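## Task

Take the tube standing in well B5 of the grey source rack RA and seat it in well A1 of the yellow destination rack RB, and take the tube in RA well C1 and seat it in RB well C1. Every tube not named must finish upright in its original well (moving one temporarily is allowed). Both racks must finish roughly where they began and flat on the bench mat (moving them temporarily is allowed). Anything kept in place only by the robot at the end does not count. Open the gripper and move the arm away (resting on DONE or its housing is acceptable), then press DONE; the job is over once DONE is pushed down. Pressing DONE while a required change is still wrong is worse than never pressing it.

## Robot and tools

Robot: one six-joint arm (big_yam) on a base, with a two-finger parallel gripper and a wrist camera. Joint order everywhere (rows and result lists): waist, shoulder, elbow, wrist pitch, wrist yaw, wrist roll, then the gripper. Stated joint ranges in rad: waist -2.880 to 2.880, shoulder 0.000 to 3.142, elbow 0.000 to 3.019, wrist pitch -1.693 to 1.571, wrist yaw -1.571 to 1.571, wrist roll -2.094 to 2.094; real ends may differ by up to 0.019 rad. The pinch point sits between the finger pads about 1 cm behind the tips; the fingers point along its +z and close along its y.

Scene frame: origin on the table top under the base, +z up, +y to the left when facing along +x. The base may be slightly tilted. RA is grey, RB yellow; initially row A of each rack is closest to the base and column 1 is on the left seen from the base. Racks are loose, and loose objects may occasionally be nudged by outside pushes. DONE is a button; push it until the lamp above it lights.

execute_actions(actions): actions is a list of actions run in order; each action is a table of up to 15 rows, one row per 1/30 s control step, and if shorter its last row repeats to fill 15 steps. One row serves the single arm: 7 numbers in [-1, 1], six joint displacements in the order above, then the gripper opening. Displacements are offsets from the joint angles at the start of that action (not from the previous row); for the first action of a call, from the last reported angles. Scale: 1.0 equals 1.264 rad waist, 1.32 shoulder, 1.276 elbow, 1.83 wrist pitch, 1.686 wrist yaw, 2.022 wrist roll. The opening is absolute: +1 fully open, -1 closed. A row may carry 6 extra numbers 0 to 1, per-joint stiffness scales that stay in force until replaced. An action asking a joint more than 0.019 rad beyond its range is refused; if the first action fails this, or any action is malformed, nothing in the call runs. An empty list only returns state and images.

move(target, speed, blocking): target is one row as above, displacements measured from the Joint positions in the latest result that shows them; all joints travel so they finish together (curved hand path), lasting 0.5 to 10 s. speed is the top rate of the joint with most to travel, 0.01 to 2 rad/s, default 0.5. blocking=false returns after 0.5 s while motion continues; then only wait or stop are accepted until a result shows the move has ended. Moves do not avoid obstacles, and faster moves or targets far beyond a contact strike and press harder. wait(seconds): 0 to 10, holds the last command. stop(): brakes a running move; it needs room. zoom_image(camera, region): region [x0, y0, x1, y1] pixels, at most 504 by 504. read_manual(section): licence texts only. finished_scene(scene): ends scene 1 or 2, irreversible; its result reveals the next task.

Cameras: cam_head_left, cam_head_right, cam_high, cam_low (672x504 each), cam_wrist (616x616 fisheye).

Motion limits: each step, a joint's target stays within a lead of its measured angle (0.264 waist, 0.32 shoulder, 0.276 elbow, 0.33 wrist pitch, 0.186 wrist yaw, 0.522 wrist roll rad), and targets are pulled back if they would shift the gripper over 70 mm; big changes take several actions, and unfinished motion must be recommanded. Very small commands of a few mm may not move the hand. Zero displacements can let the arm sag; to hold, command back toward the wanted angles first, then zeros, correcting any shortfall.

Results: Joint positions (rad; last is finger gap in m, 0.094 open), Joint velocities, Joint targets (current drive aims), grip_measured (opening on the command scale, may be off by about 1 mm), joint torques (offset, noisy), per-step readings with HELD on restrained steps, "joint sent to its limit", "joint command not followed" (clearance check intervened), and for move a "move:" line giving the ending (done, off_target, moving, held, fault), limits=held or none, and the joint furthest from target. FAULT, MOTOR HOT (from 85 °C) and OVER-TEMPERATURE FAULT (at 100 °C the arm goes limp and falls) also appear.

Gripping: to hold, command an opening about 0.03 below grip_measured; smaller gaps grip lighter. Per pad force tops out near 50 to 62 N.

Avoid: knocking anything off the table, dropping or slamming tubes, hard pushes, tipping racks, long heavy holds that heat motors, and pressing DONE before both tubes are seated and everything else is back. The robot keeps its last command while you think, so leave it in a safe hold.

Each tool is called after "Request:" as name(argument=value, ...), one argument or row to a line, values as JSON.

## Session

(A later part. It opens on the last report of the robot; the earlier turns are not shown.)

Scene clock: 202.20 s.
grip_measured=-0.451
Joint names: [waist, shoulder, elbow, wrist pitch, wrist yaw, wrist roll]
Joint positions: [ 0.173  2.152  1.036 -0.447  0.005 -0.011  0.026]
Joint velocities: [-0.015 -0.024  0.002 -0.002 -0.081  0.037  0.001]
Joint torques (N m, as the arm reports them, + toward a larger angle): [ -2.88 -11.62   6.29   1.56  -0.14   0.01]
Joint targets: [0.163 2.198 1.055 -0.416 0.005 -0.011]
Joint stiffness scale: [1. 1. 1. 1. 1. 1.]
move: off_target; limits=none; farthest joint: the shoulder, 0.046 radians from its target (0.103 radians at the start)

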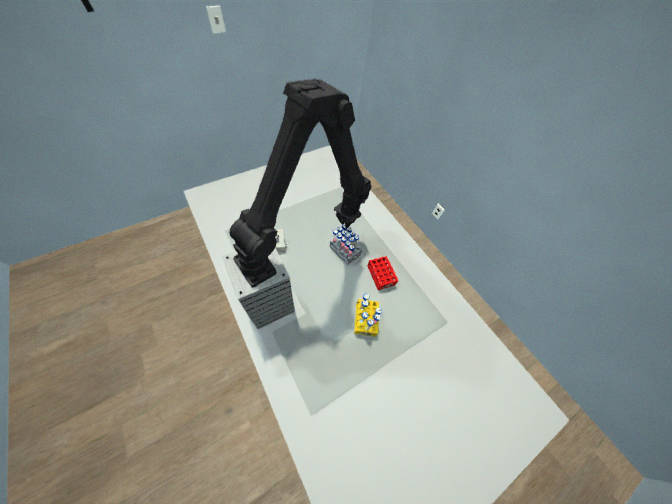

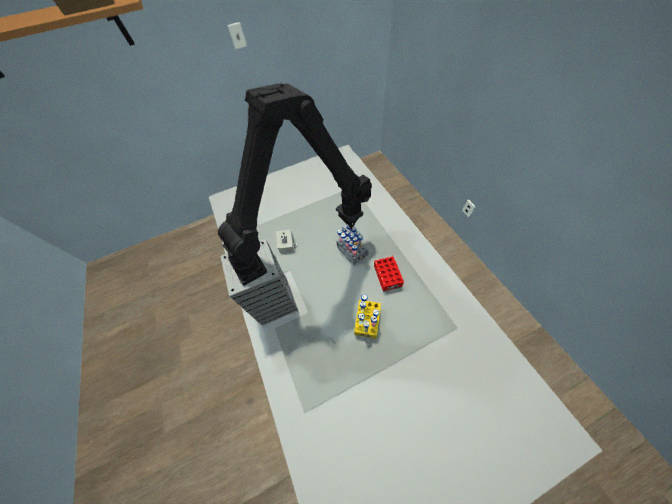

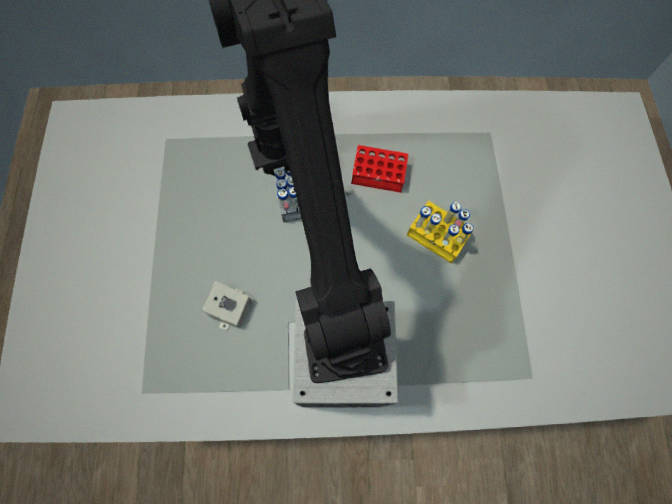

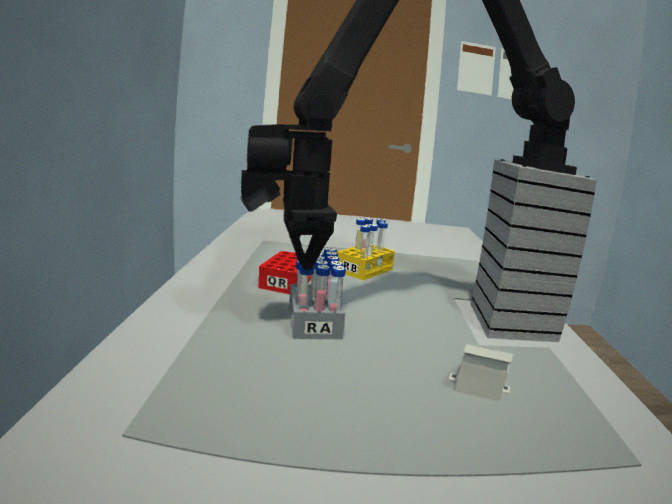

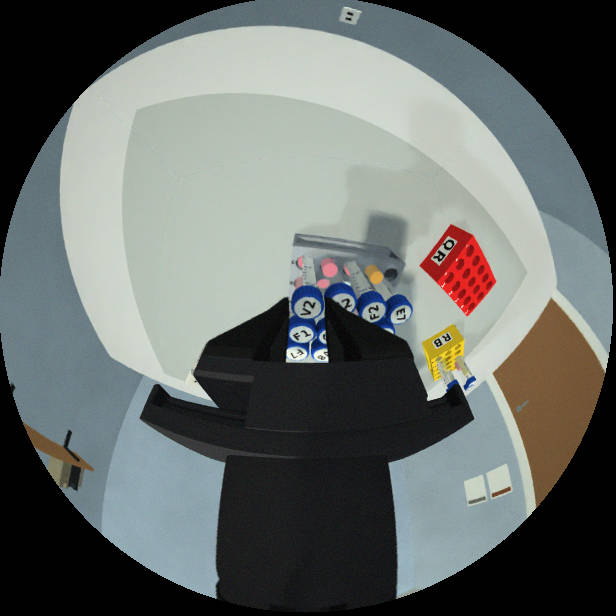

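Request:
move(
  target=[0,-0.025,0.015,-0.03,0,0,-0.45],
  speed=0.05,
)

Request:
move(
  target=[0.012,0.03,0.067,-0.03,0,0,-0.45],
  speed=0.08,
)

Request:
move(
  target=[0,0.05,0.017,0.037,0,0,-0.45],
  speed=0.05,
)

Scene clock: 211.30 s.
grip_measured=-0.451
Joint names: [waist, shoulder, elbow, wrist pitch, wrist yaw, wrist roll]
Joint positions: [ 0.173  2.136  1.036 -0.486  0.005 -0.011  0.026]
Joint velocities: [-0.015 -0.024 -0.022 -0.012  0.007 -0.007 -0.   ]
Joint torques (N m, as the arm reports them, + toward a larger angle): [ -2.24 -16.78   6.42  -0.08  -0.12  -0.04]
Joint targets: [0.173 2.119 1.055 -0.502 0.005 -0.011]
Joint stiffness scale: [1. 1. 1. 1. 1. 1.]
move: done; limits=none; farthest joint: the elbow, 0.020 radians from its target (0.020 radians at the start)

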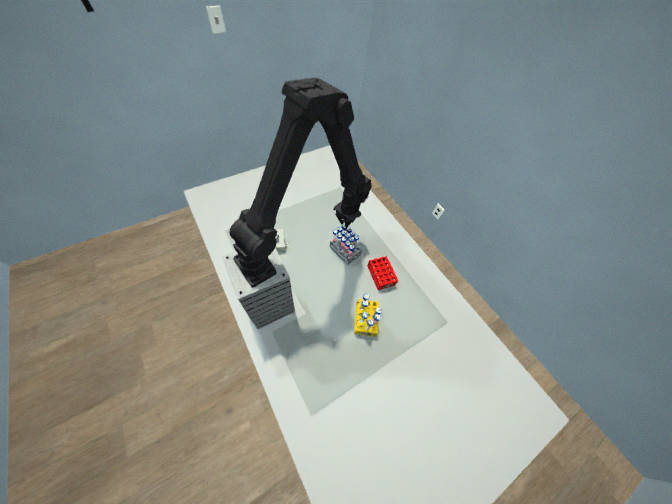

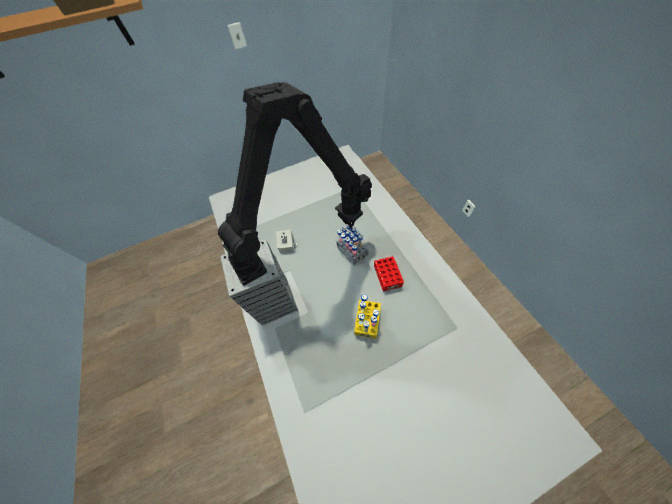

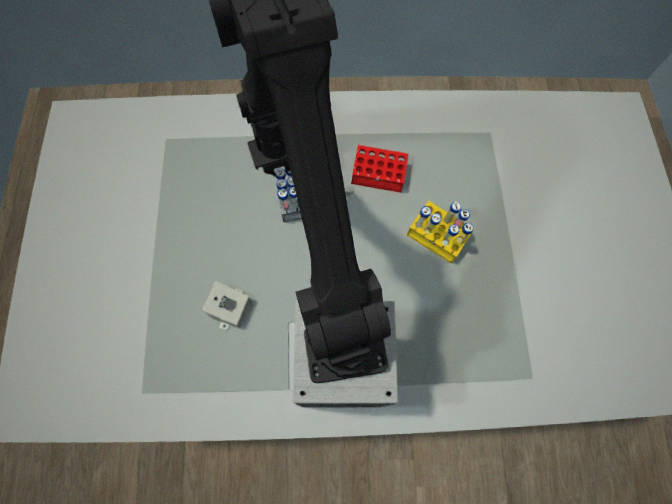

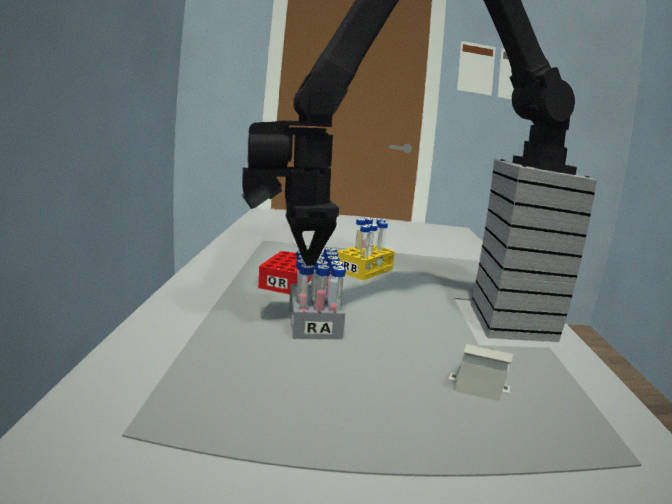

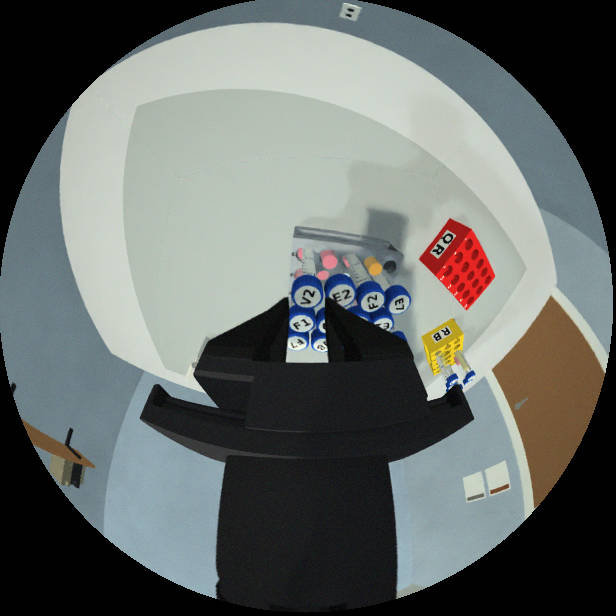

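Scene clock: 212.67 s.
grip_measured=-0.451
Joint names: [waist, shoulder, elbow, wrist pitch, wrist yaw, wrist roll]
Joint positions: [ 0.173  2.159  1.095 -0.524  0.005 -0.011  0.026]
Joint velocities: [-0.015 -0.005 -0.007 -0.002  0.007  0.007  0.001]
Joint torques (N m, as the arm reports them, + toward a larger angle): [ -0.97 -15.14   7.19  -0.26  -0.11  -0.01]
Joint targets: [0.189 2.175 1.121 -0.541 0.005 -0.011]
Joint stiffness scale: [1. 1. 1. 1. 1. 1.]
move: off_target; limits=none; farthest joint: the elbow, 0.027 radians from its target (0.086 radians at the start)

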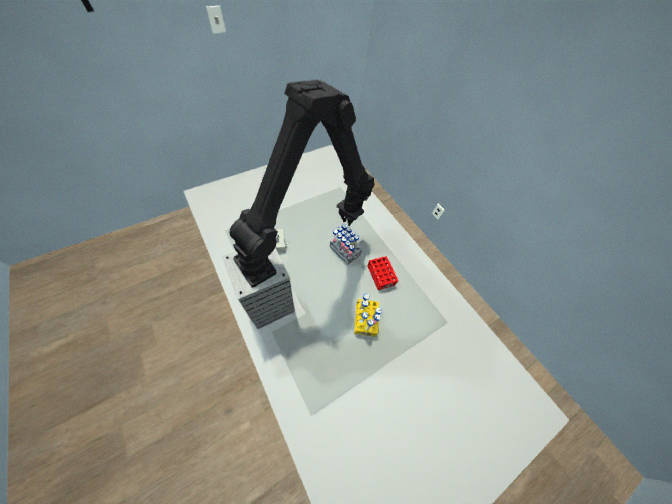

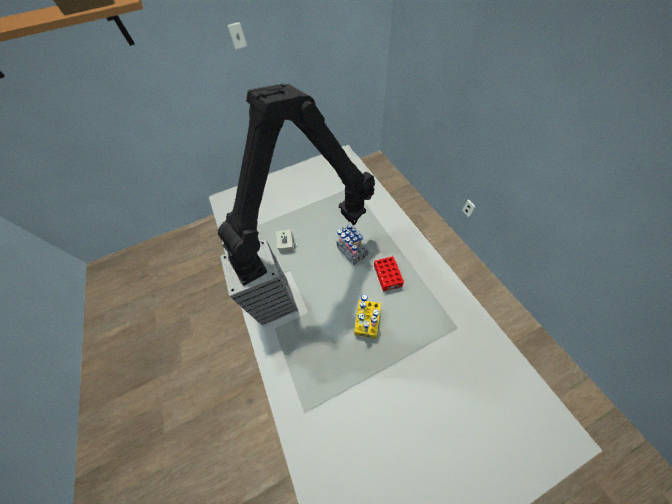

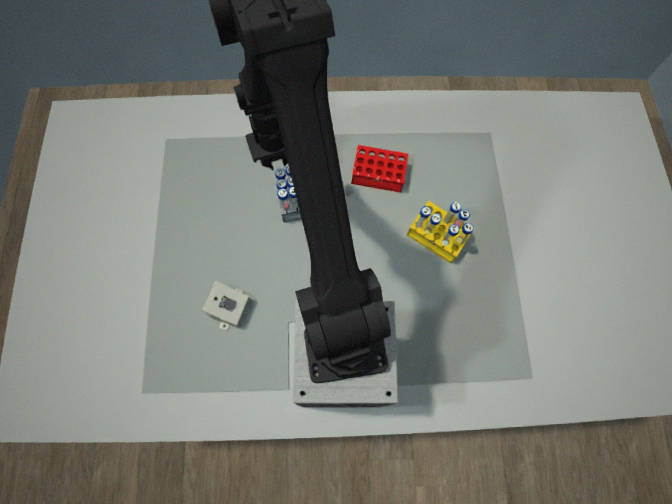

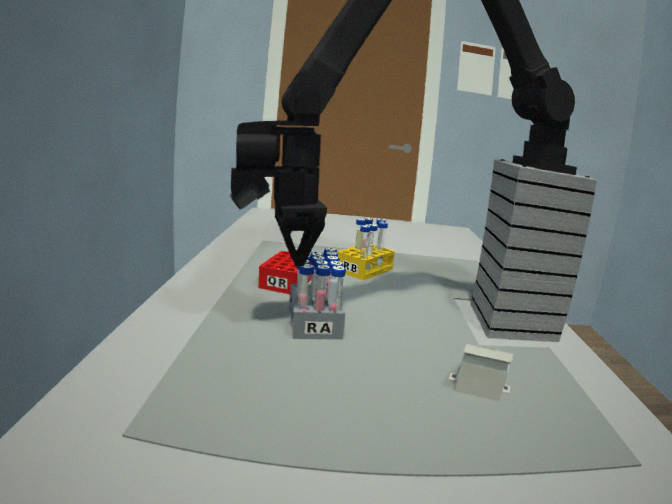

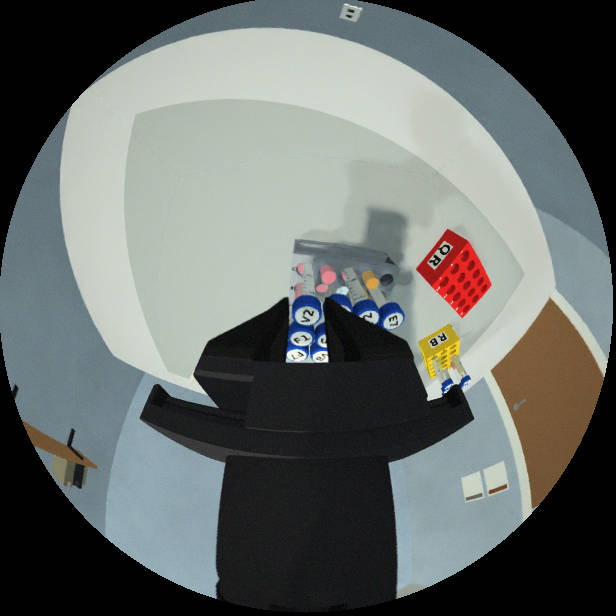

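Scene clock: 214.30 s.
grip_measured=-0.451
Joint names: [waist, shoulder, elbow, wrist pitch, wrist yaw, wrist roll]
Joint positions: [ 0.173  2.205  1.095 -0.472  0.004 -0.011  0.026]
Joint velocities: [-0.015  0.005 -0.002 -0.002 -0.037 -0.095 -0.   ]
Joint torques (N m, as the arm reports them, + toward a larger angle): [ -2.33 -14.63   6.57   0.81  -0.07   0.02]
Joint targets: [0.173 2.225 1.116 -0.457 0.005 -0.011]
Joint stiffness scale: [1. 1. 1. 1. 1. 1.]
move: off_target; limits=none; farthest joint: the elbow, 0.022 radians from its target (0.022 radians at the start)

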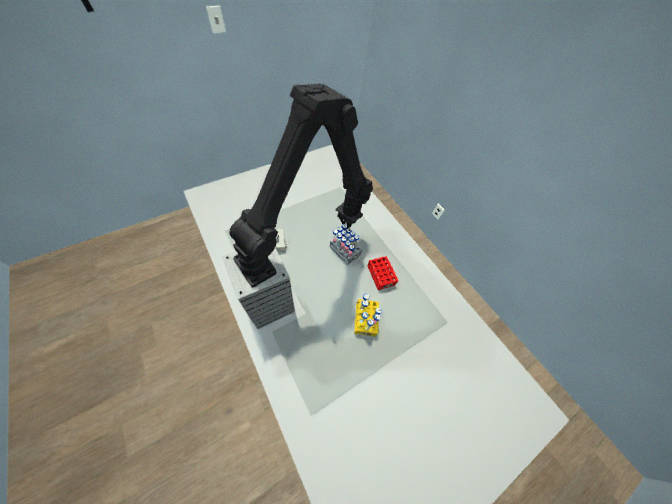

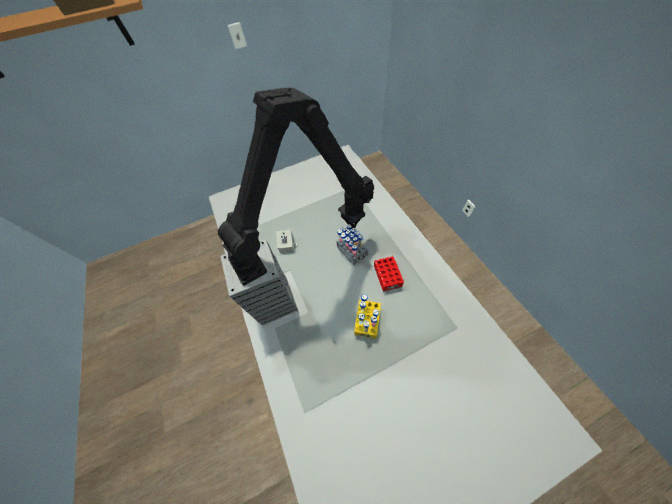

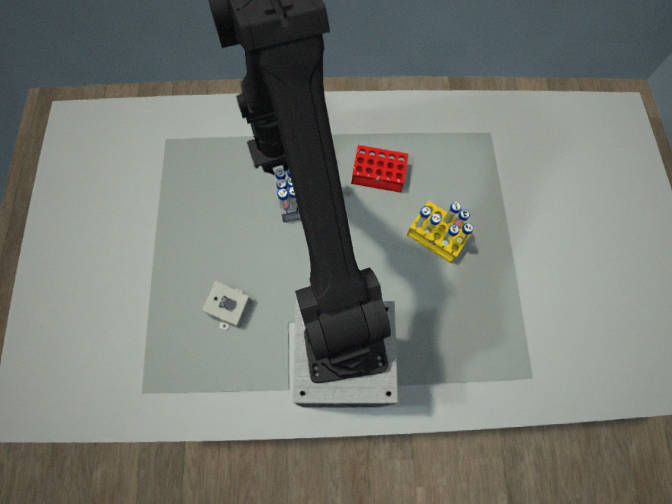

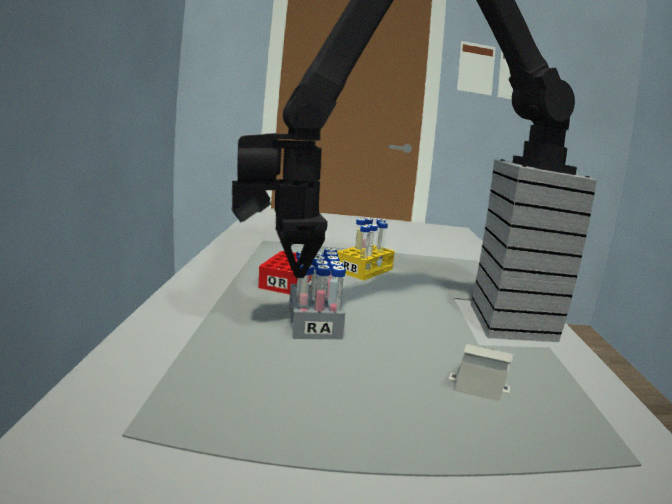

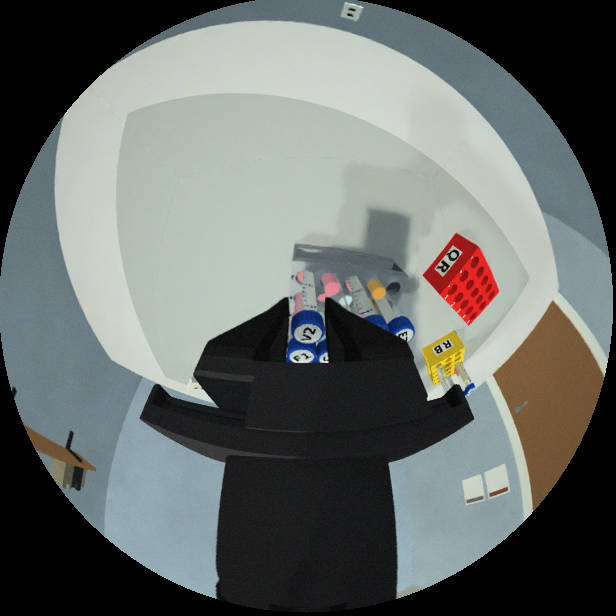

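Down. Slide back ~12 mm.

Request:
move(
  target=[0,-0.022,-0.037,0.022,0,0,-0.45],
  speed=0.03,
)

Request:
move(
  target=[0,0,0.008,0,0,0,-0.6],
)

Scene clock: 221.43 s.
grip_measured=-0.451
Joint names: [waist, shoulder, elbow, wrist pitch, wrist yaw, wrist roll]
Joint positions: [ 0.173  2.187  1.059 -0.441  0.001 -0.011  0.026]
Joint velocities: [-0.005  0.015 -0.012 -0.002 -0.066 -0.066 -0.   ]
Joint torques (N m, as the arm reports them, + toward a larger angle): [ -1.9  -16.46   3.3    0.67   0.05   0.  ]
Joint targets: [0.173 2.176 1.047 -0.432 0.004 -0.011]
Joint stiffness scale: [1. 1. 1. 1. 1. 1.]
move: done; limits=none; farthest joint: the shoulder, 0.012 radians from its target (0.029 radians at the start)

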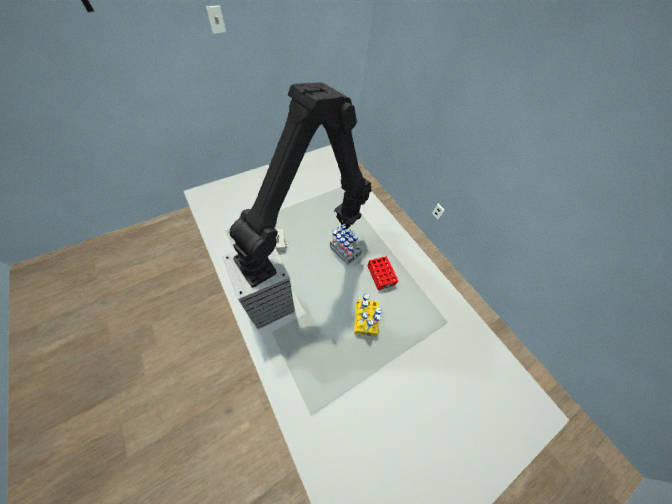

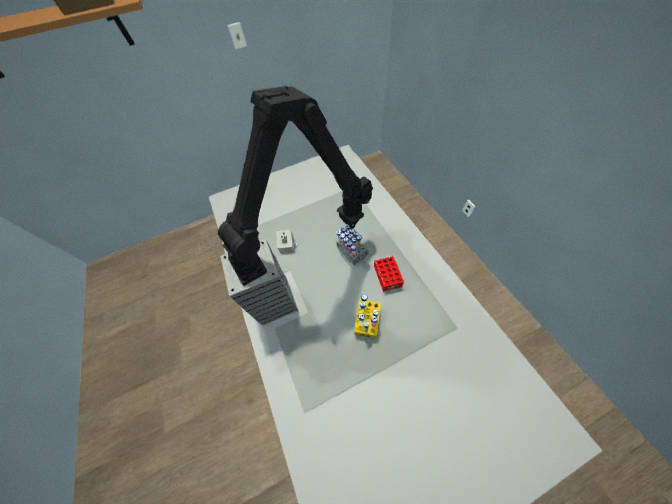

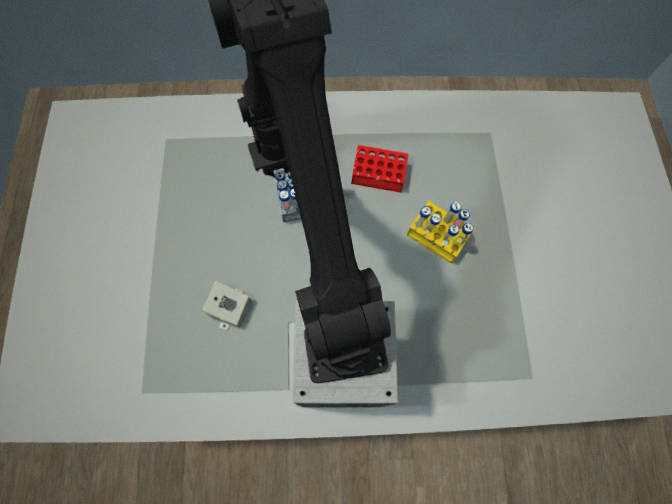

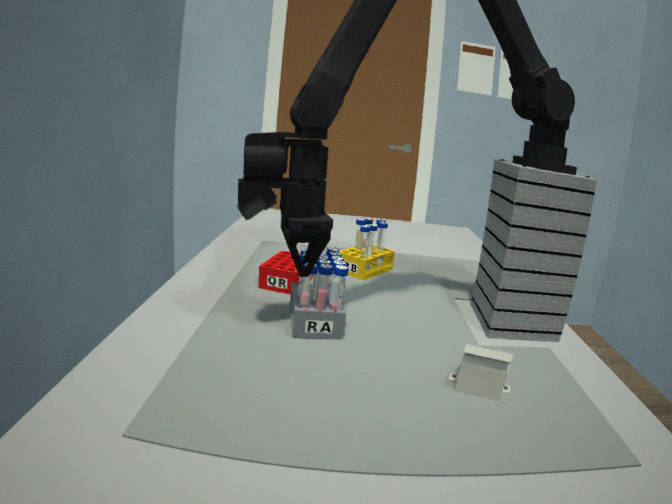

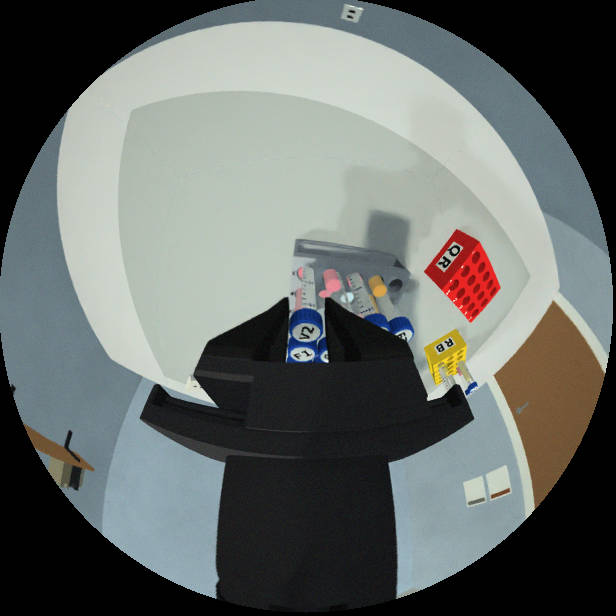

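Scene clock: 222.13 s.
grip_measured=-0.583
Joint names: [waist, shoulder, elbow, wrist pitch, wrist yaw, wrist roll]
Joint positions: [ 0.173  2.187  1.059 -0.441 -0.    -0.011  0.02 ]
Joint velocities: [ 0.005  0.005  0.007 -0.007  0.051 -0.081  0.   ]
Joint torques (N m, as the arm reports them, + toward a larger angle): [ -1.62 -15.81   5.48   0.28  -0.14   0.  ]
Joint targets: [0.173 2.187 1.069 -0.441 0.001 -0.011]
Joint stiffness scale: [1. 1. 1. 1. 1. 1.]
move: done; limits=none; farthest joint: the elbow, 0.010 radians from its target (0.010 radians at the start)

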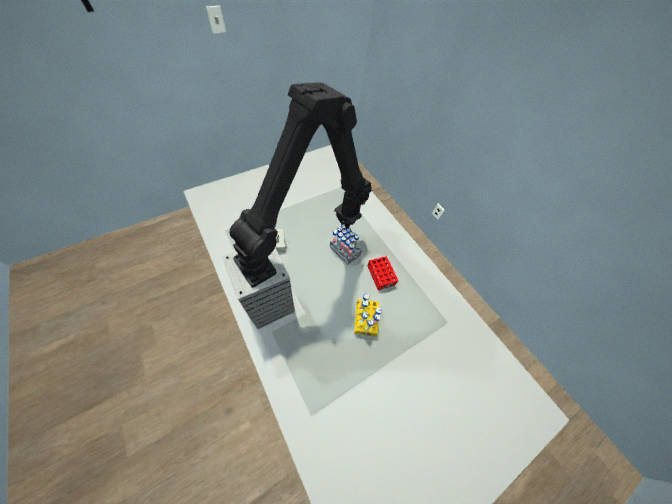

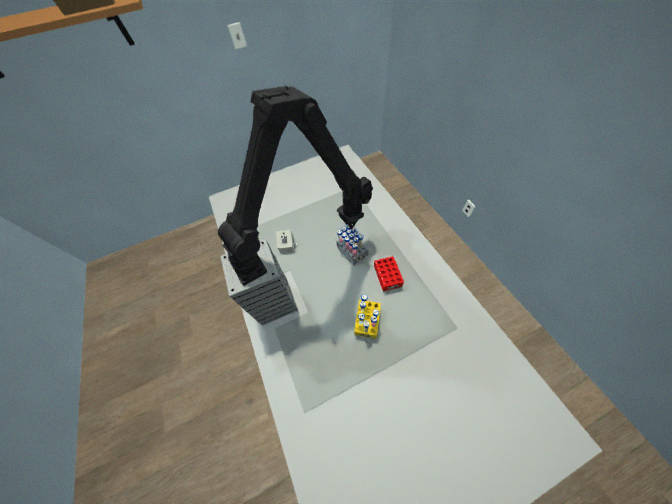

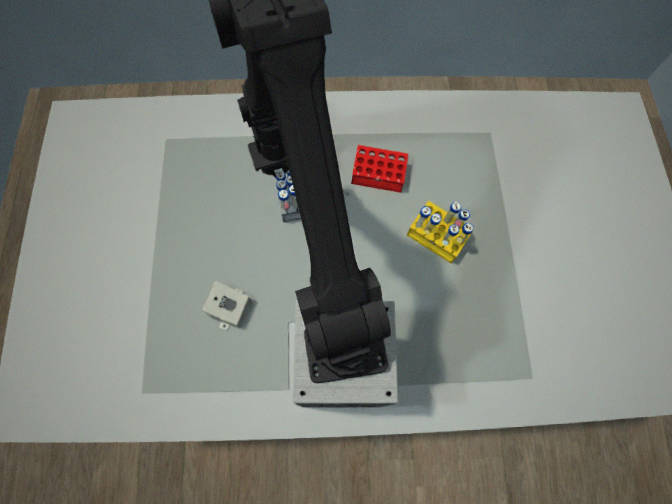

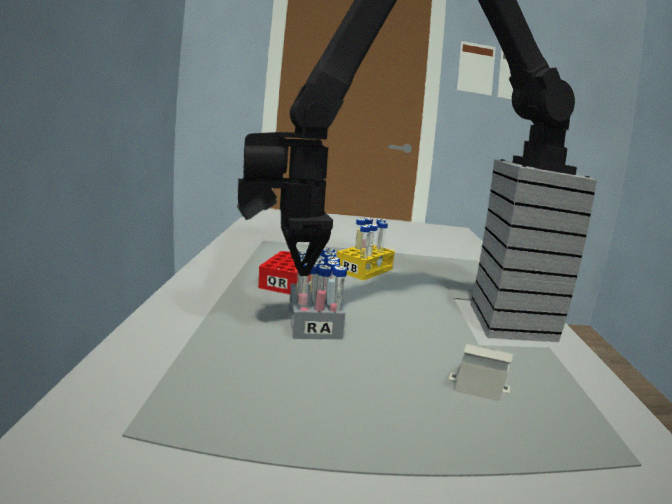

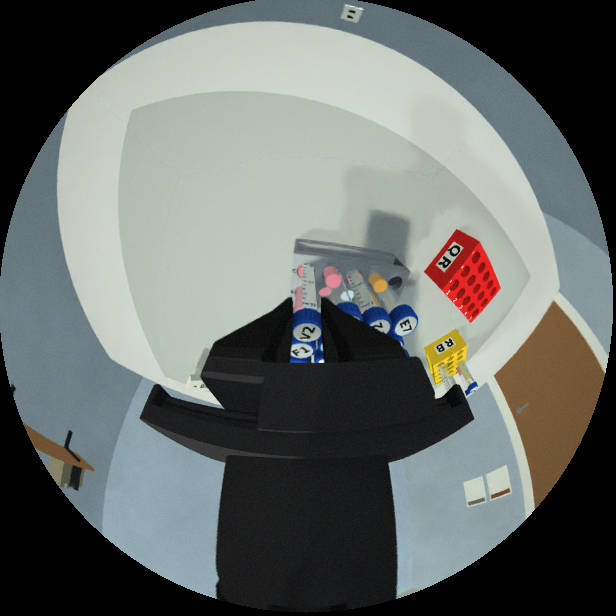

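Request:
move(
  target=[0.018,0,0.008,0,0,0,-0.5],
  speed=0.03,
)

Request:
move(
  target=[0,0,0.008,-0.02,0,0,-0.5],
  speed=0.03,
)

Request:
move(
  target=[0,0,0.008,0,0,0,-0.6],
)

Scene clock: 228.77 s.
grip_measured=-0.501
Joint names: [waist, shoulder, elbow, wrist pitch, wrist yaw, wrist roll]
Joint positions: [ 0.179  2.187  1.059 -0.441 -0.    -0.011  0.023]
Joint velocities: [-0.005 -0.024  0.007 -0.002  0.051  0.007  0.   ]
Joint torques (N m, as the arm reports them, + toward a larger angle): [ -0.38 -15.44   5.28   0.33  -0.09  -0.02]
Joint targets: [0.196 2.187 1.069 -0.441 -0.000 -0.011]
Joint stiffness scale: [1. 1. 1. 1. 1. 1.]
move: done; limits=none; farthest joint: the waist, 0.017 radians from its target (0.022 radians at the start)

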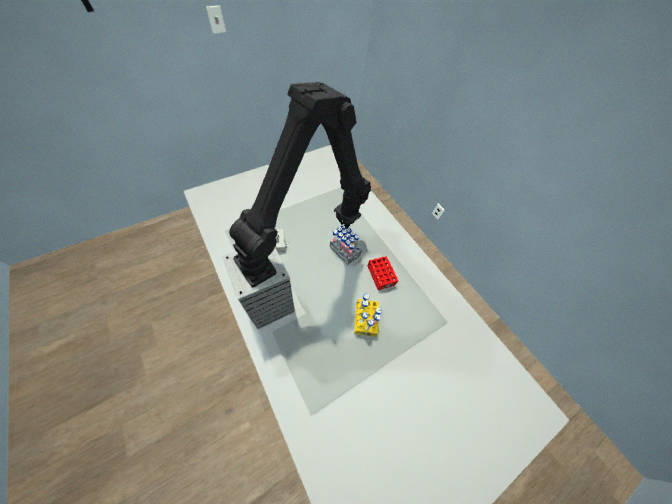

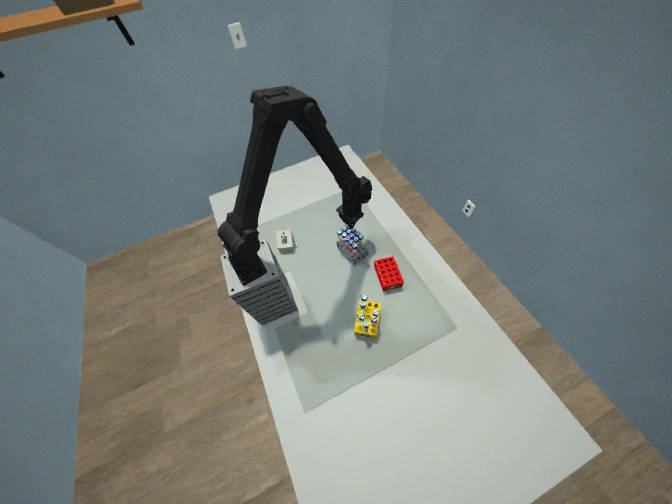

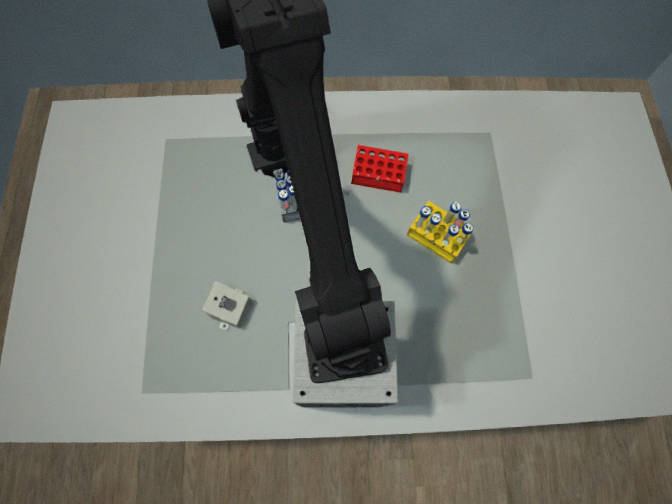

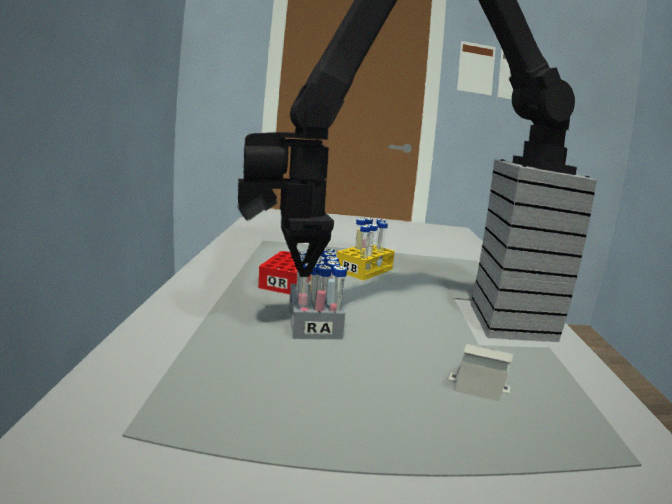

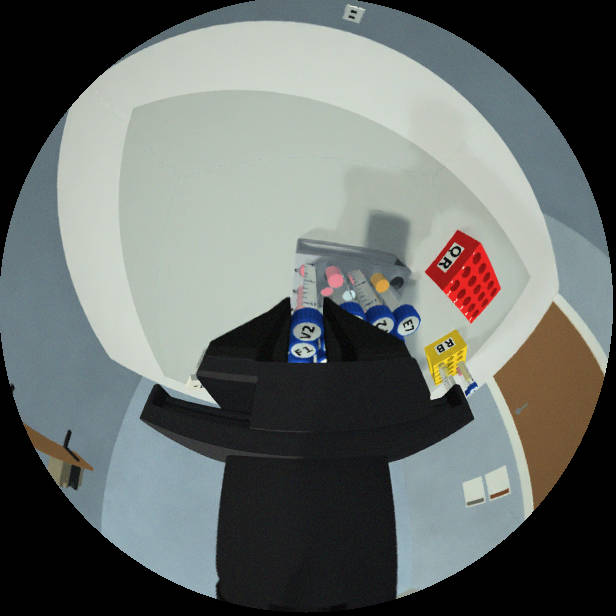

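Scene clock: 230.23 s.
grip_measured=-0.501
Joint names: [waist, shoulder, elbow, wrist pitch, wrist yaw, wrist roll]
Joint positions: [ 0.179  2.187  1.06  -0.454 -0.    -0.011  0.023]
Joint velocities: [-0.005 -0.024 -0.002  0.007 -0.007 -0.007 -0.001]
Joint torques (N m, as the arm reports them, + toward a larger angle): [ -2.42 -15.71   5.16  -0.42  -0.18   0.01]
Joint targets: [0.179 2.187 1.069 -0.478 -0.000 -0.011]
Joint stiffness scale: [1. 1. 1. 1. 1. 1.]
move: off_target; limits=none; farthest joint: the wrist pitch, 0.024 radians from its target (0.036 radians at the start)

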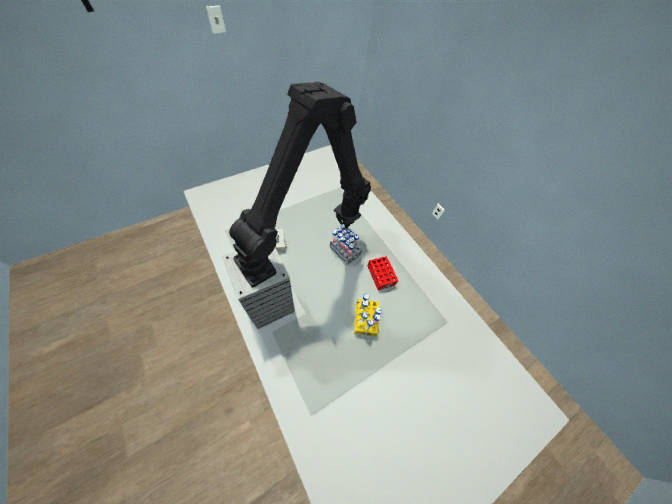

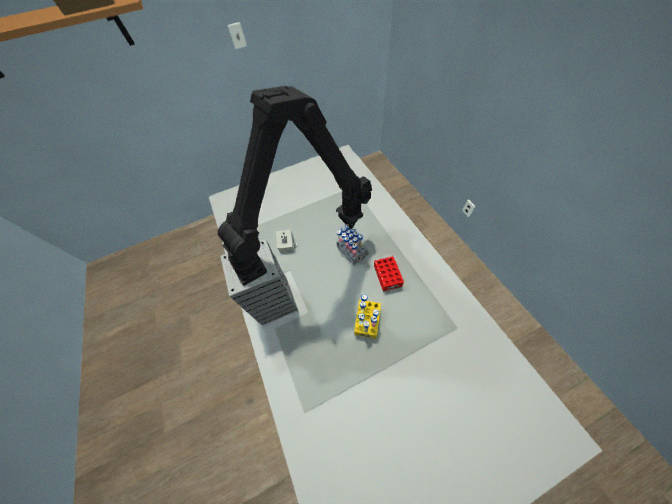

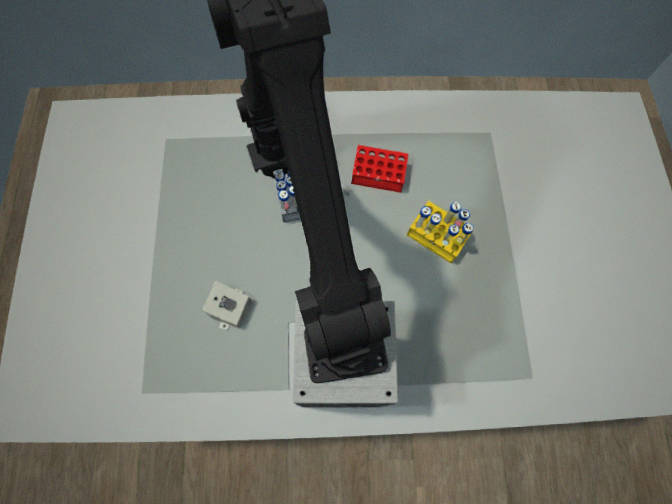

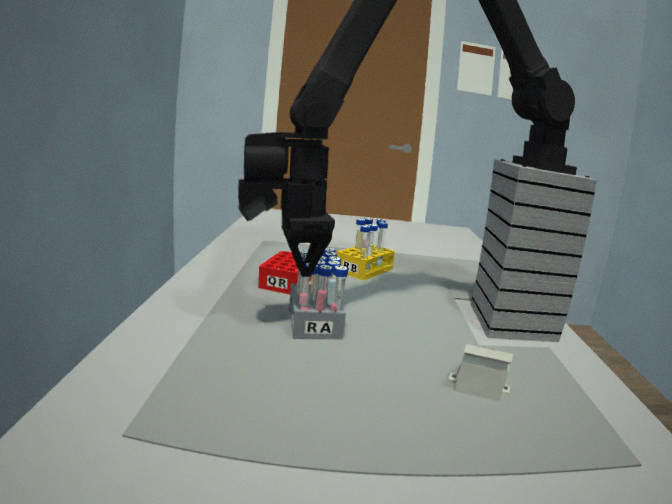

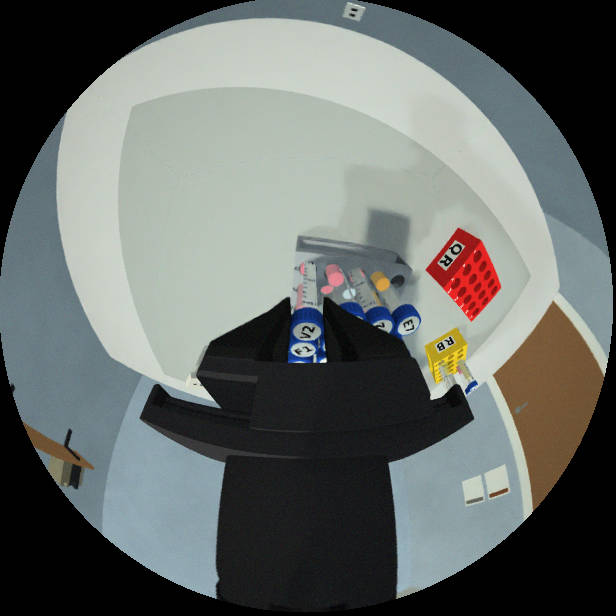

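Scene clock: 230.93 s.
grip_measured=-0.575
Joint names: [waist, shoulder, elbow, wrist pitch, wrist yaw, wrist roll]
Joint positions: [ 0.179  2.187  1.06  -0.454  0.    -0.011  0.02 ]
Joint velocities: [-0.015  0.005 -0.007 -0.012  0.022 -0.11   0.   ]
Joint torques (N m, as the arm reports them, + toward a larger angle): [ -2.03 -15.48   5.28   0.46  -0.14  -0.01]
Joint targets: [0.179 2.187 1.070 -0.454 -0.000 -0.011]
Joint stiffness scale: [1. 1. 1. 1. 1. 1.]
move: done; limits=none; farthest joint: the elbow, 0.010 radians from its target (0.011 radians at the start)

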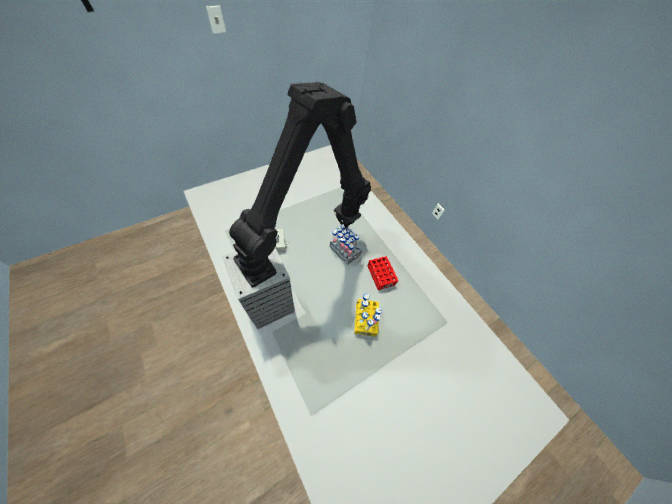

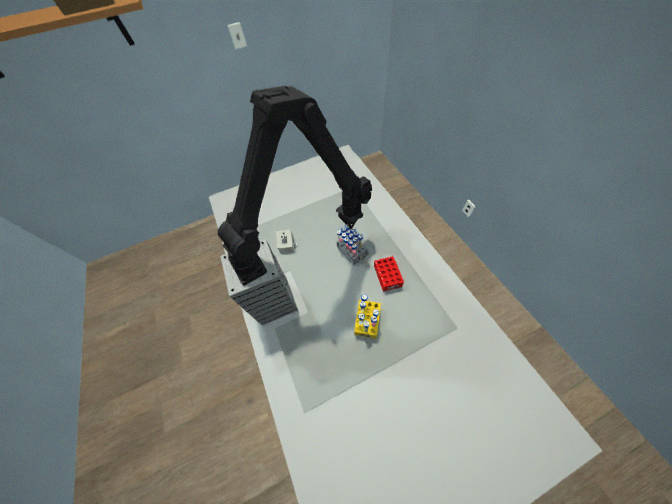

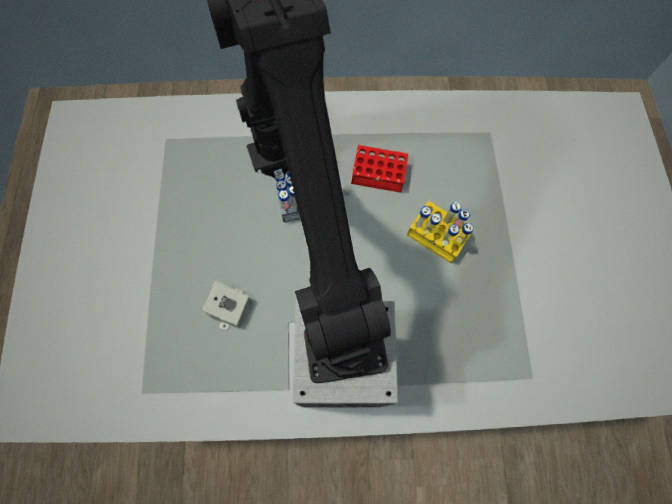

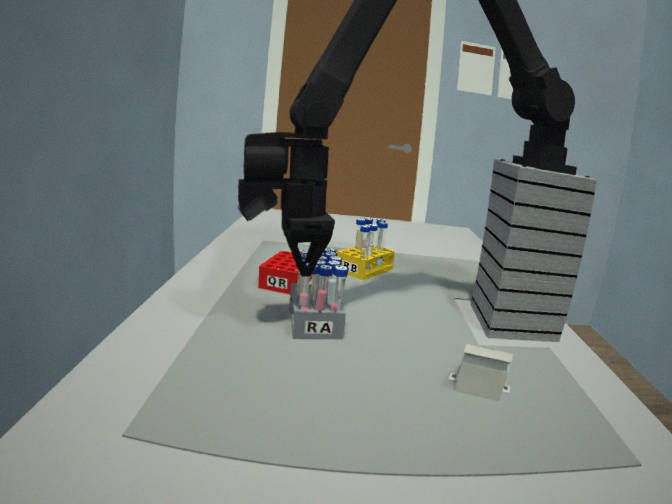

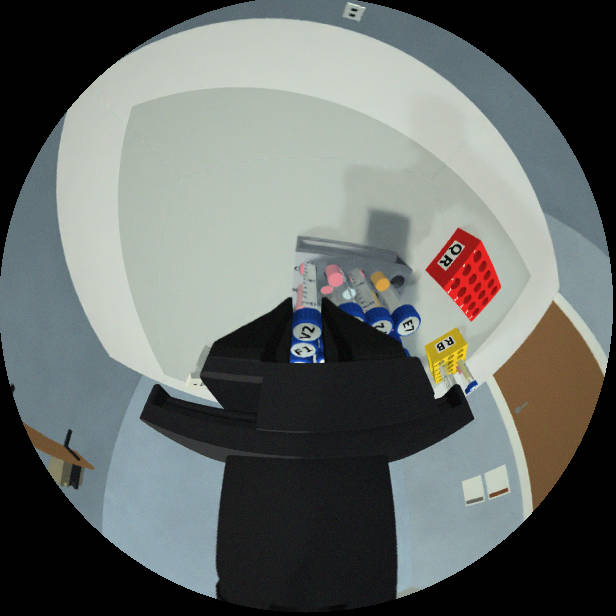

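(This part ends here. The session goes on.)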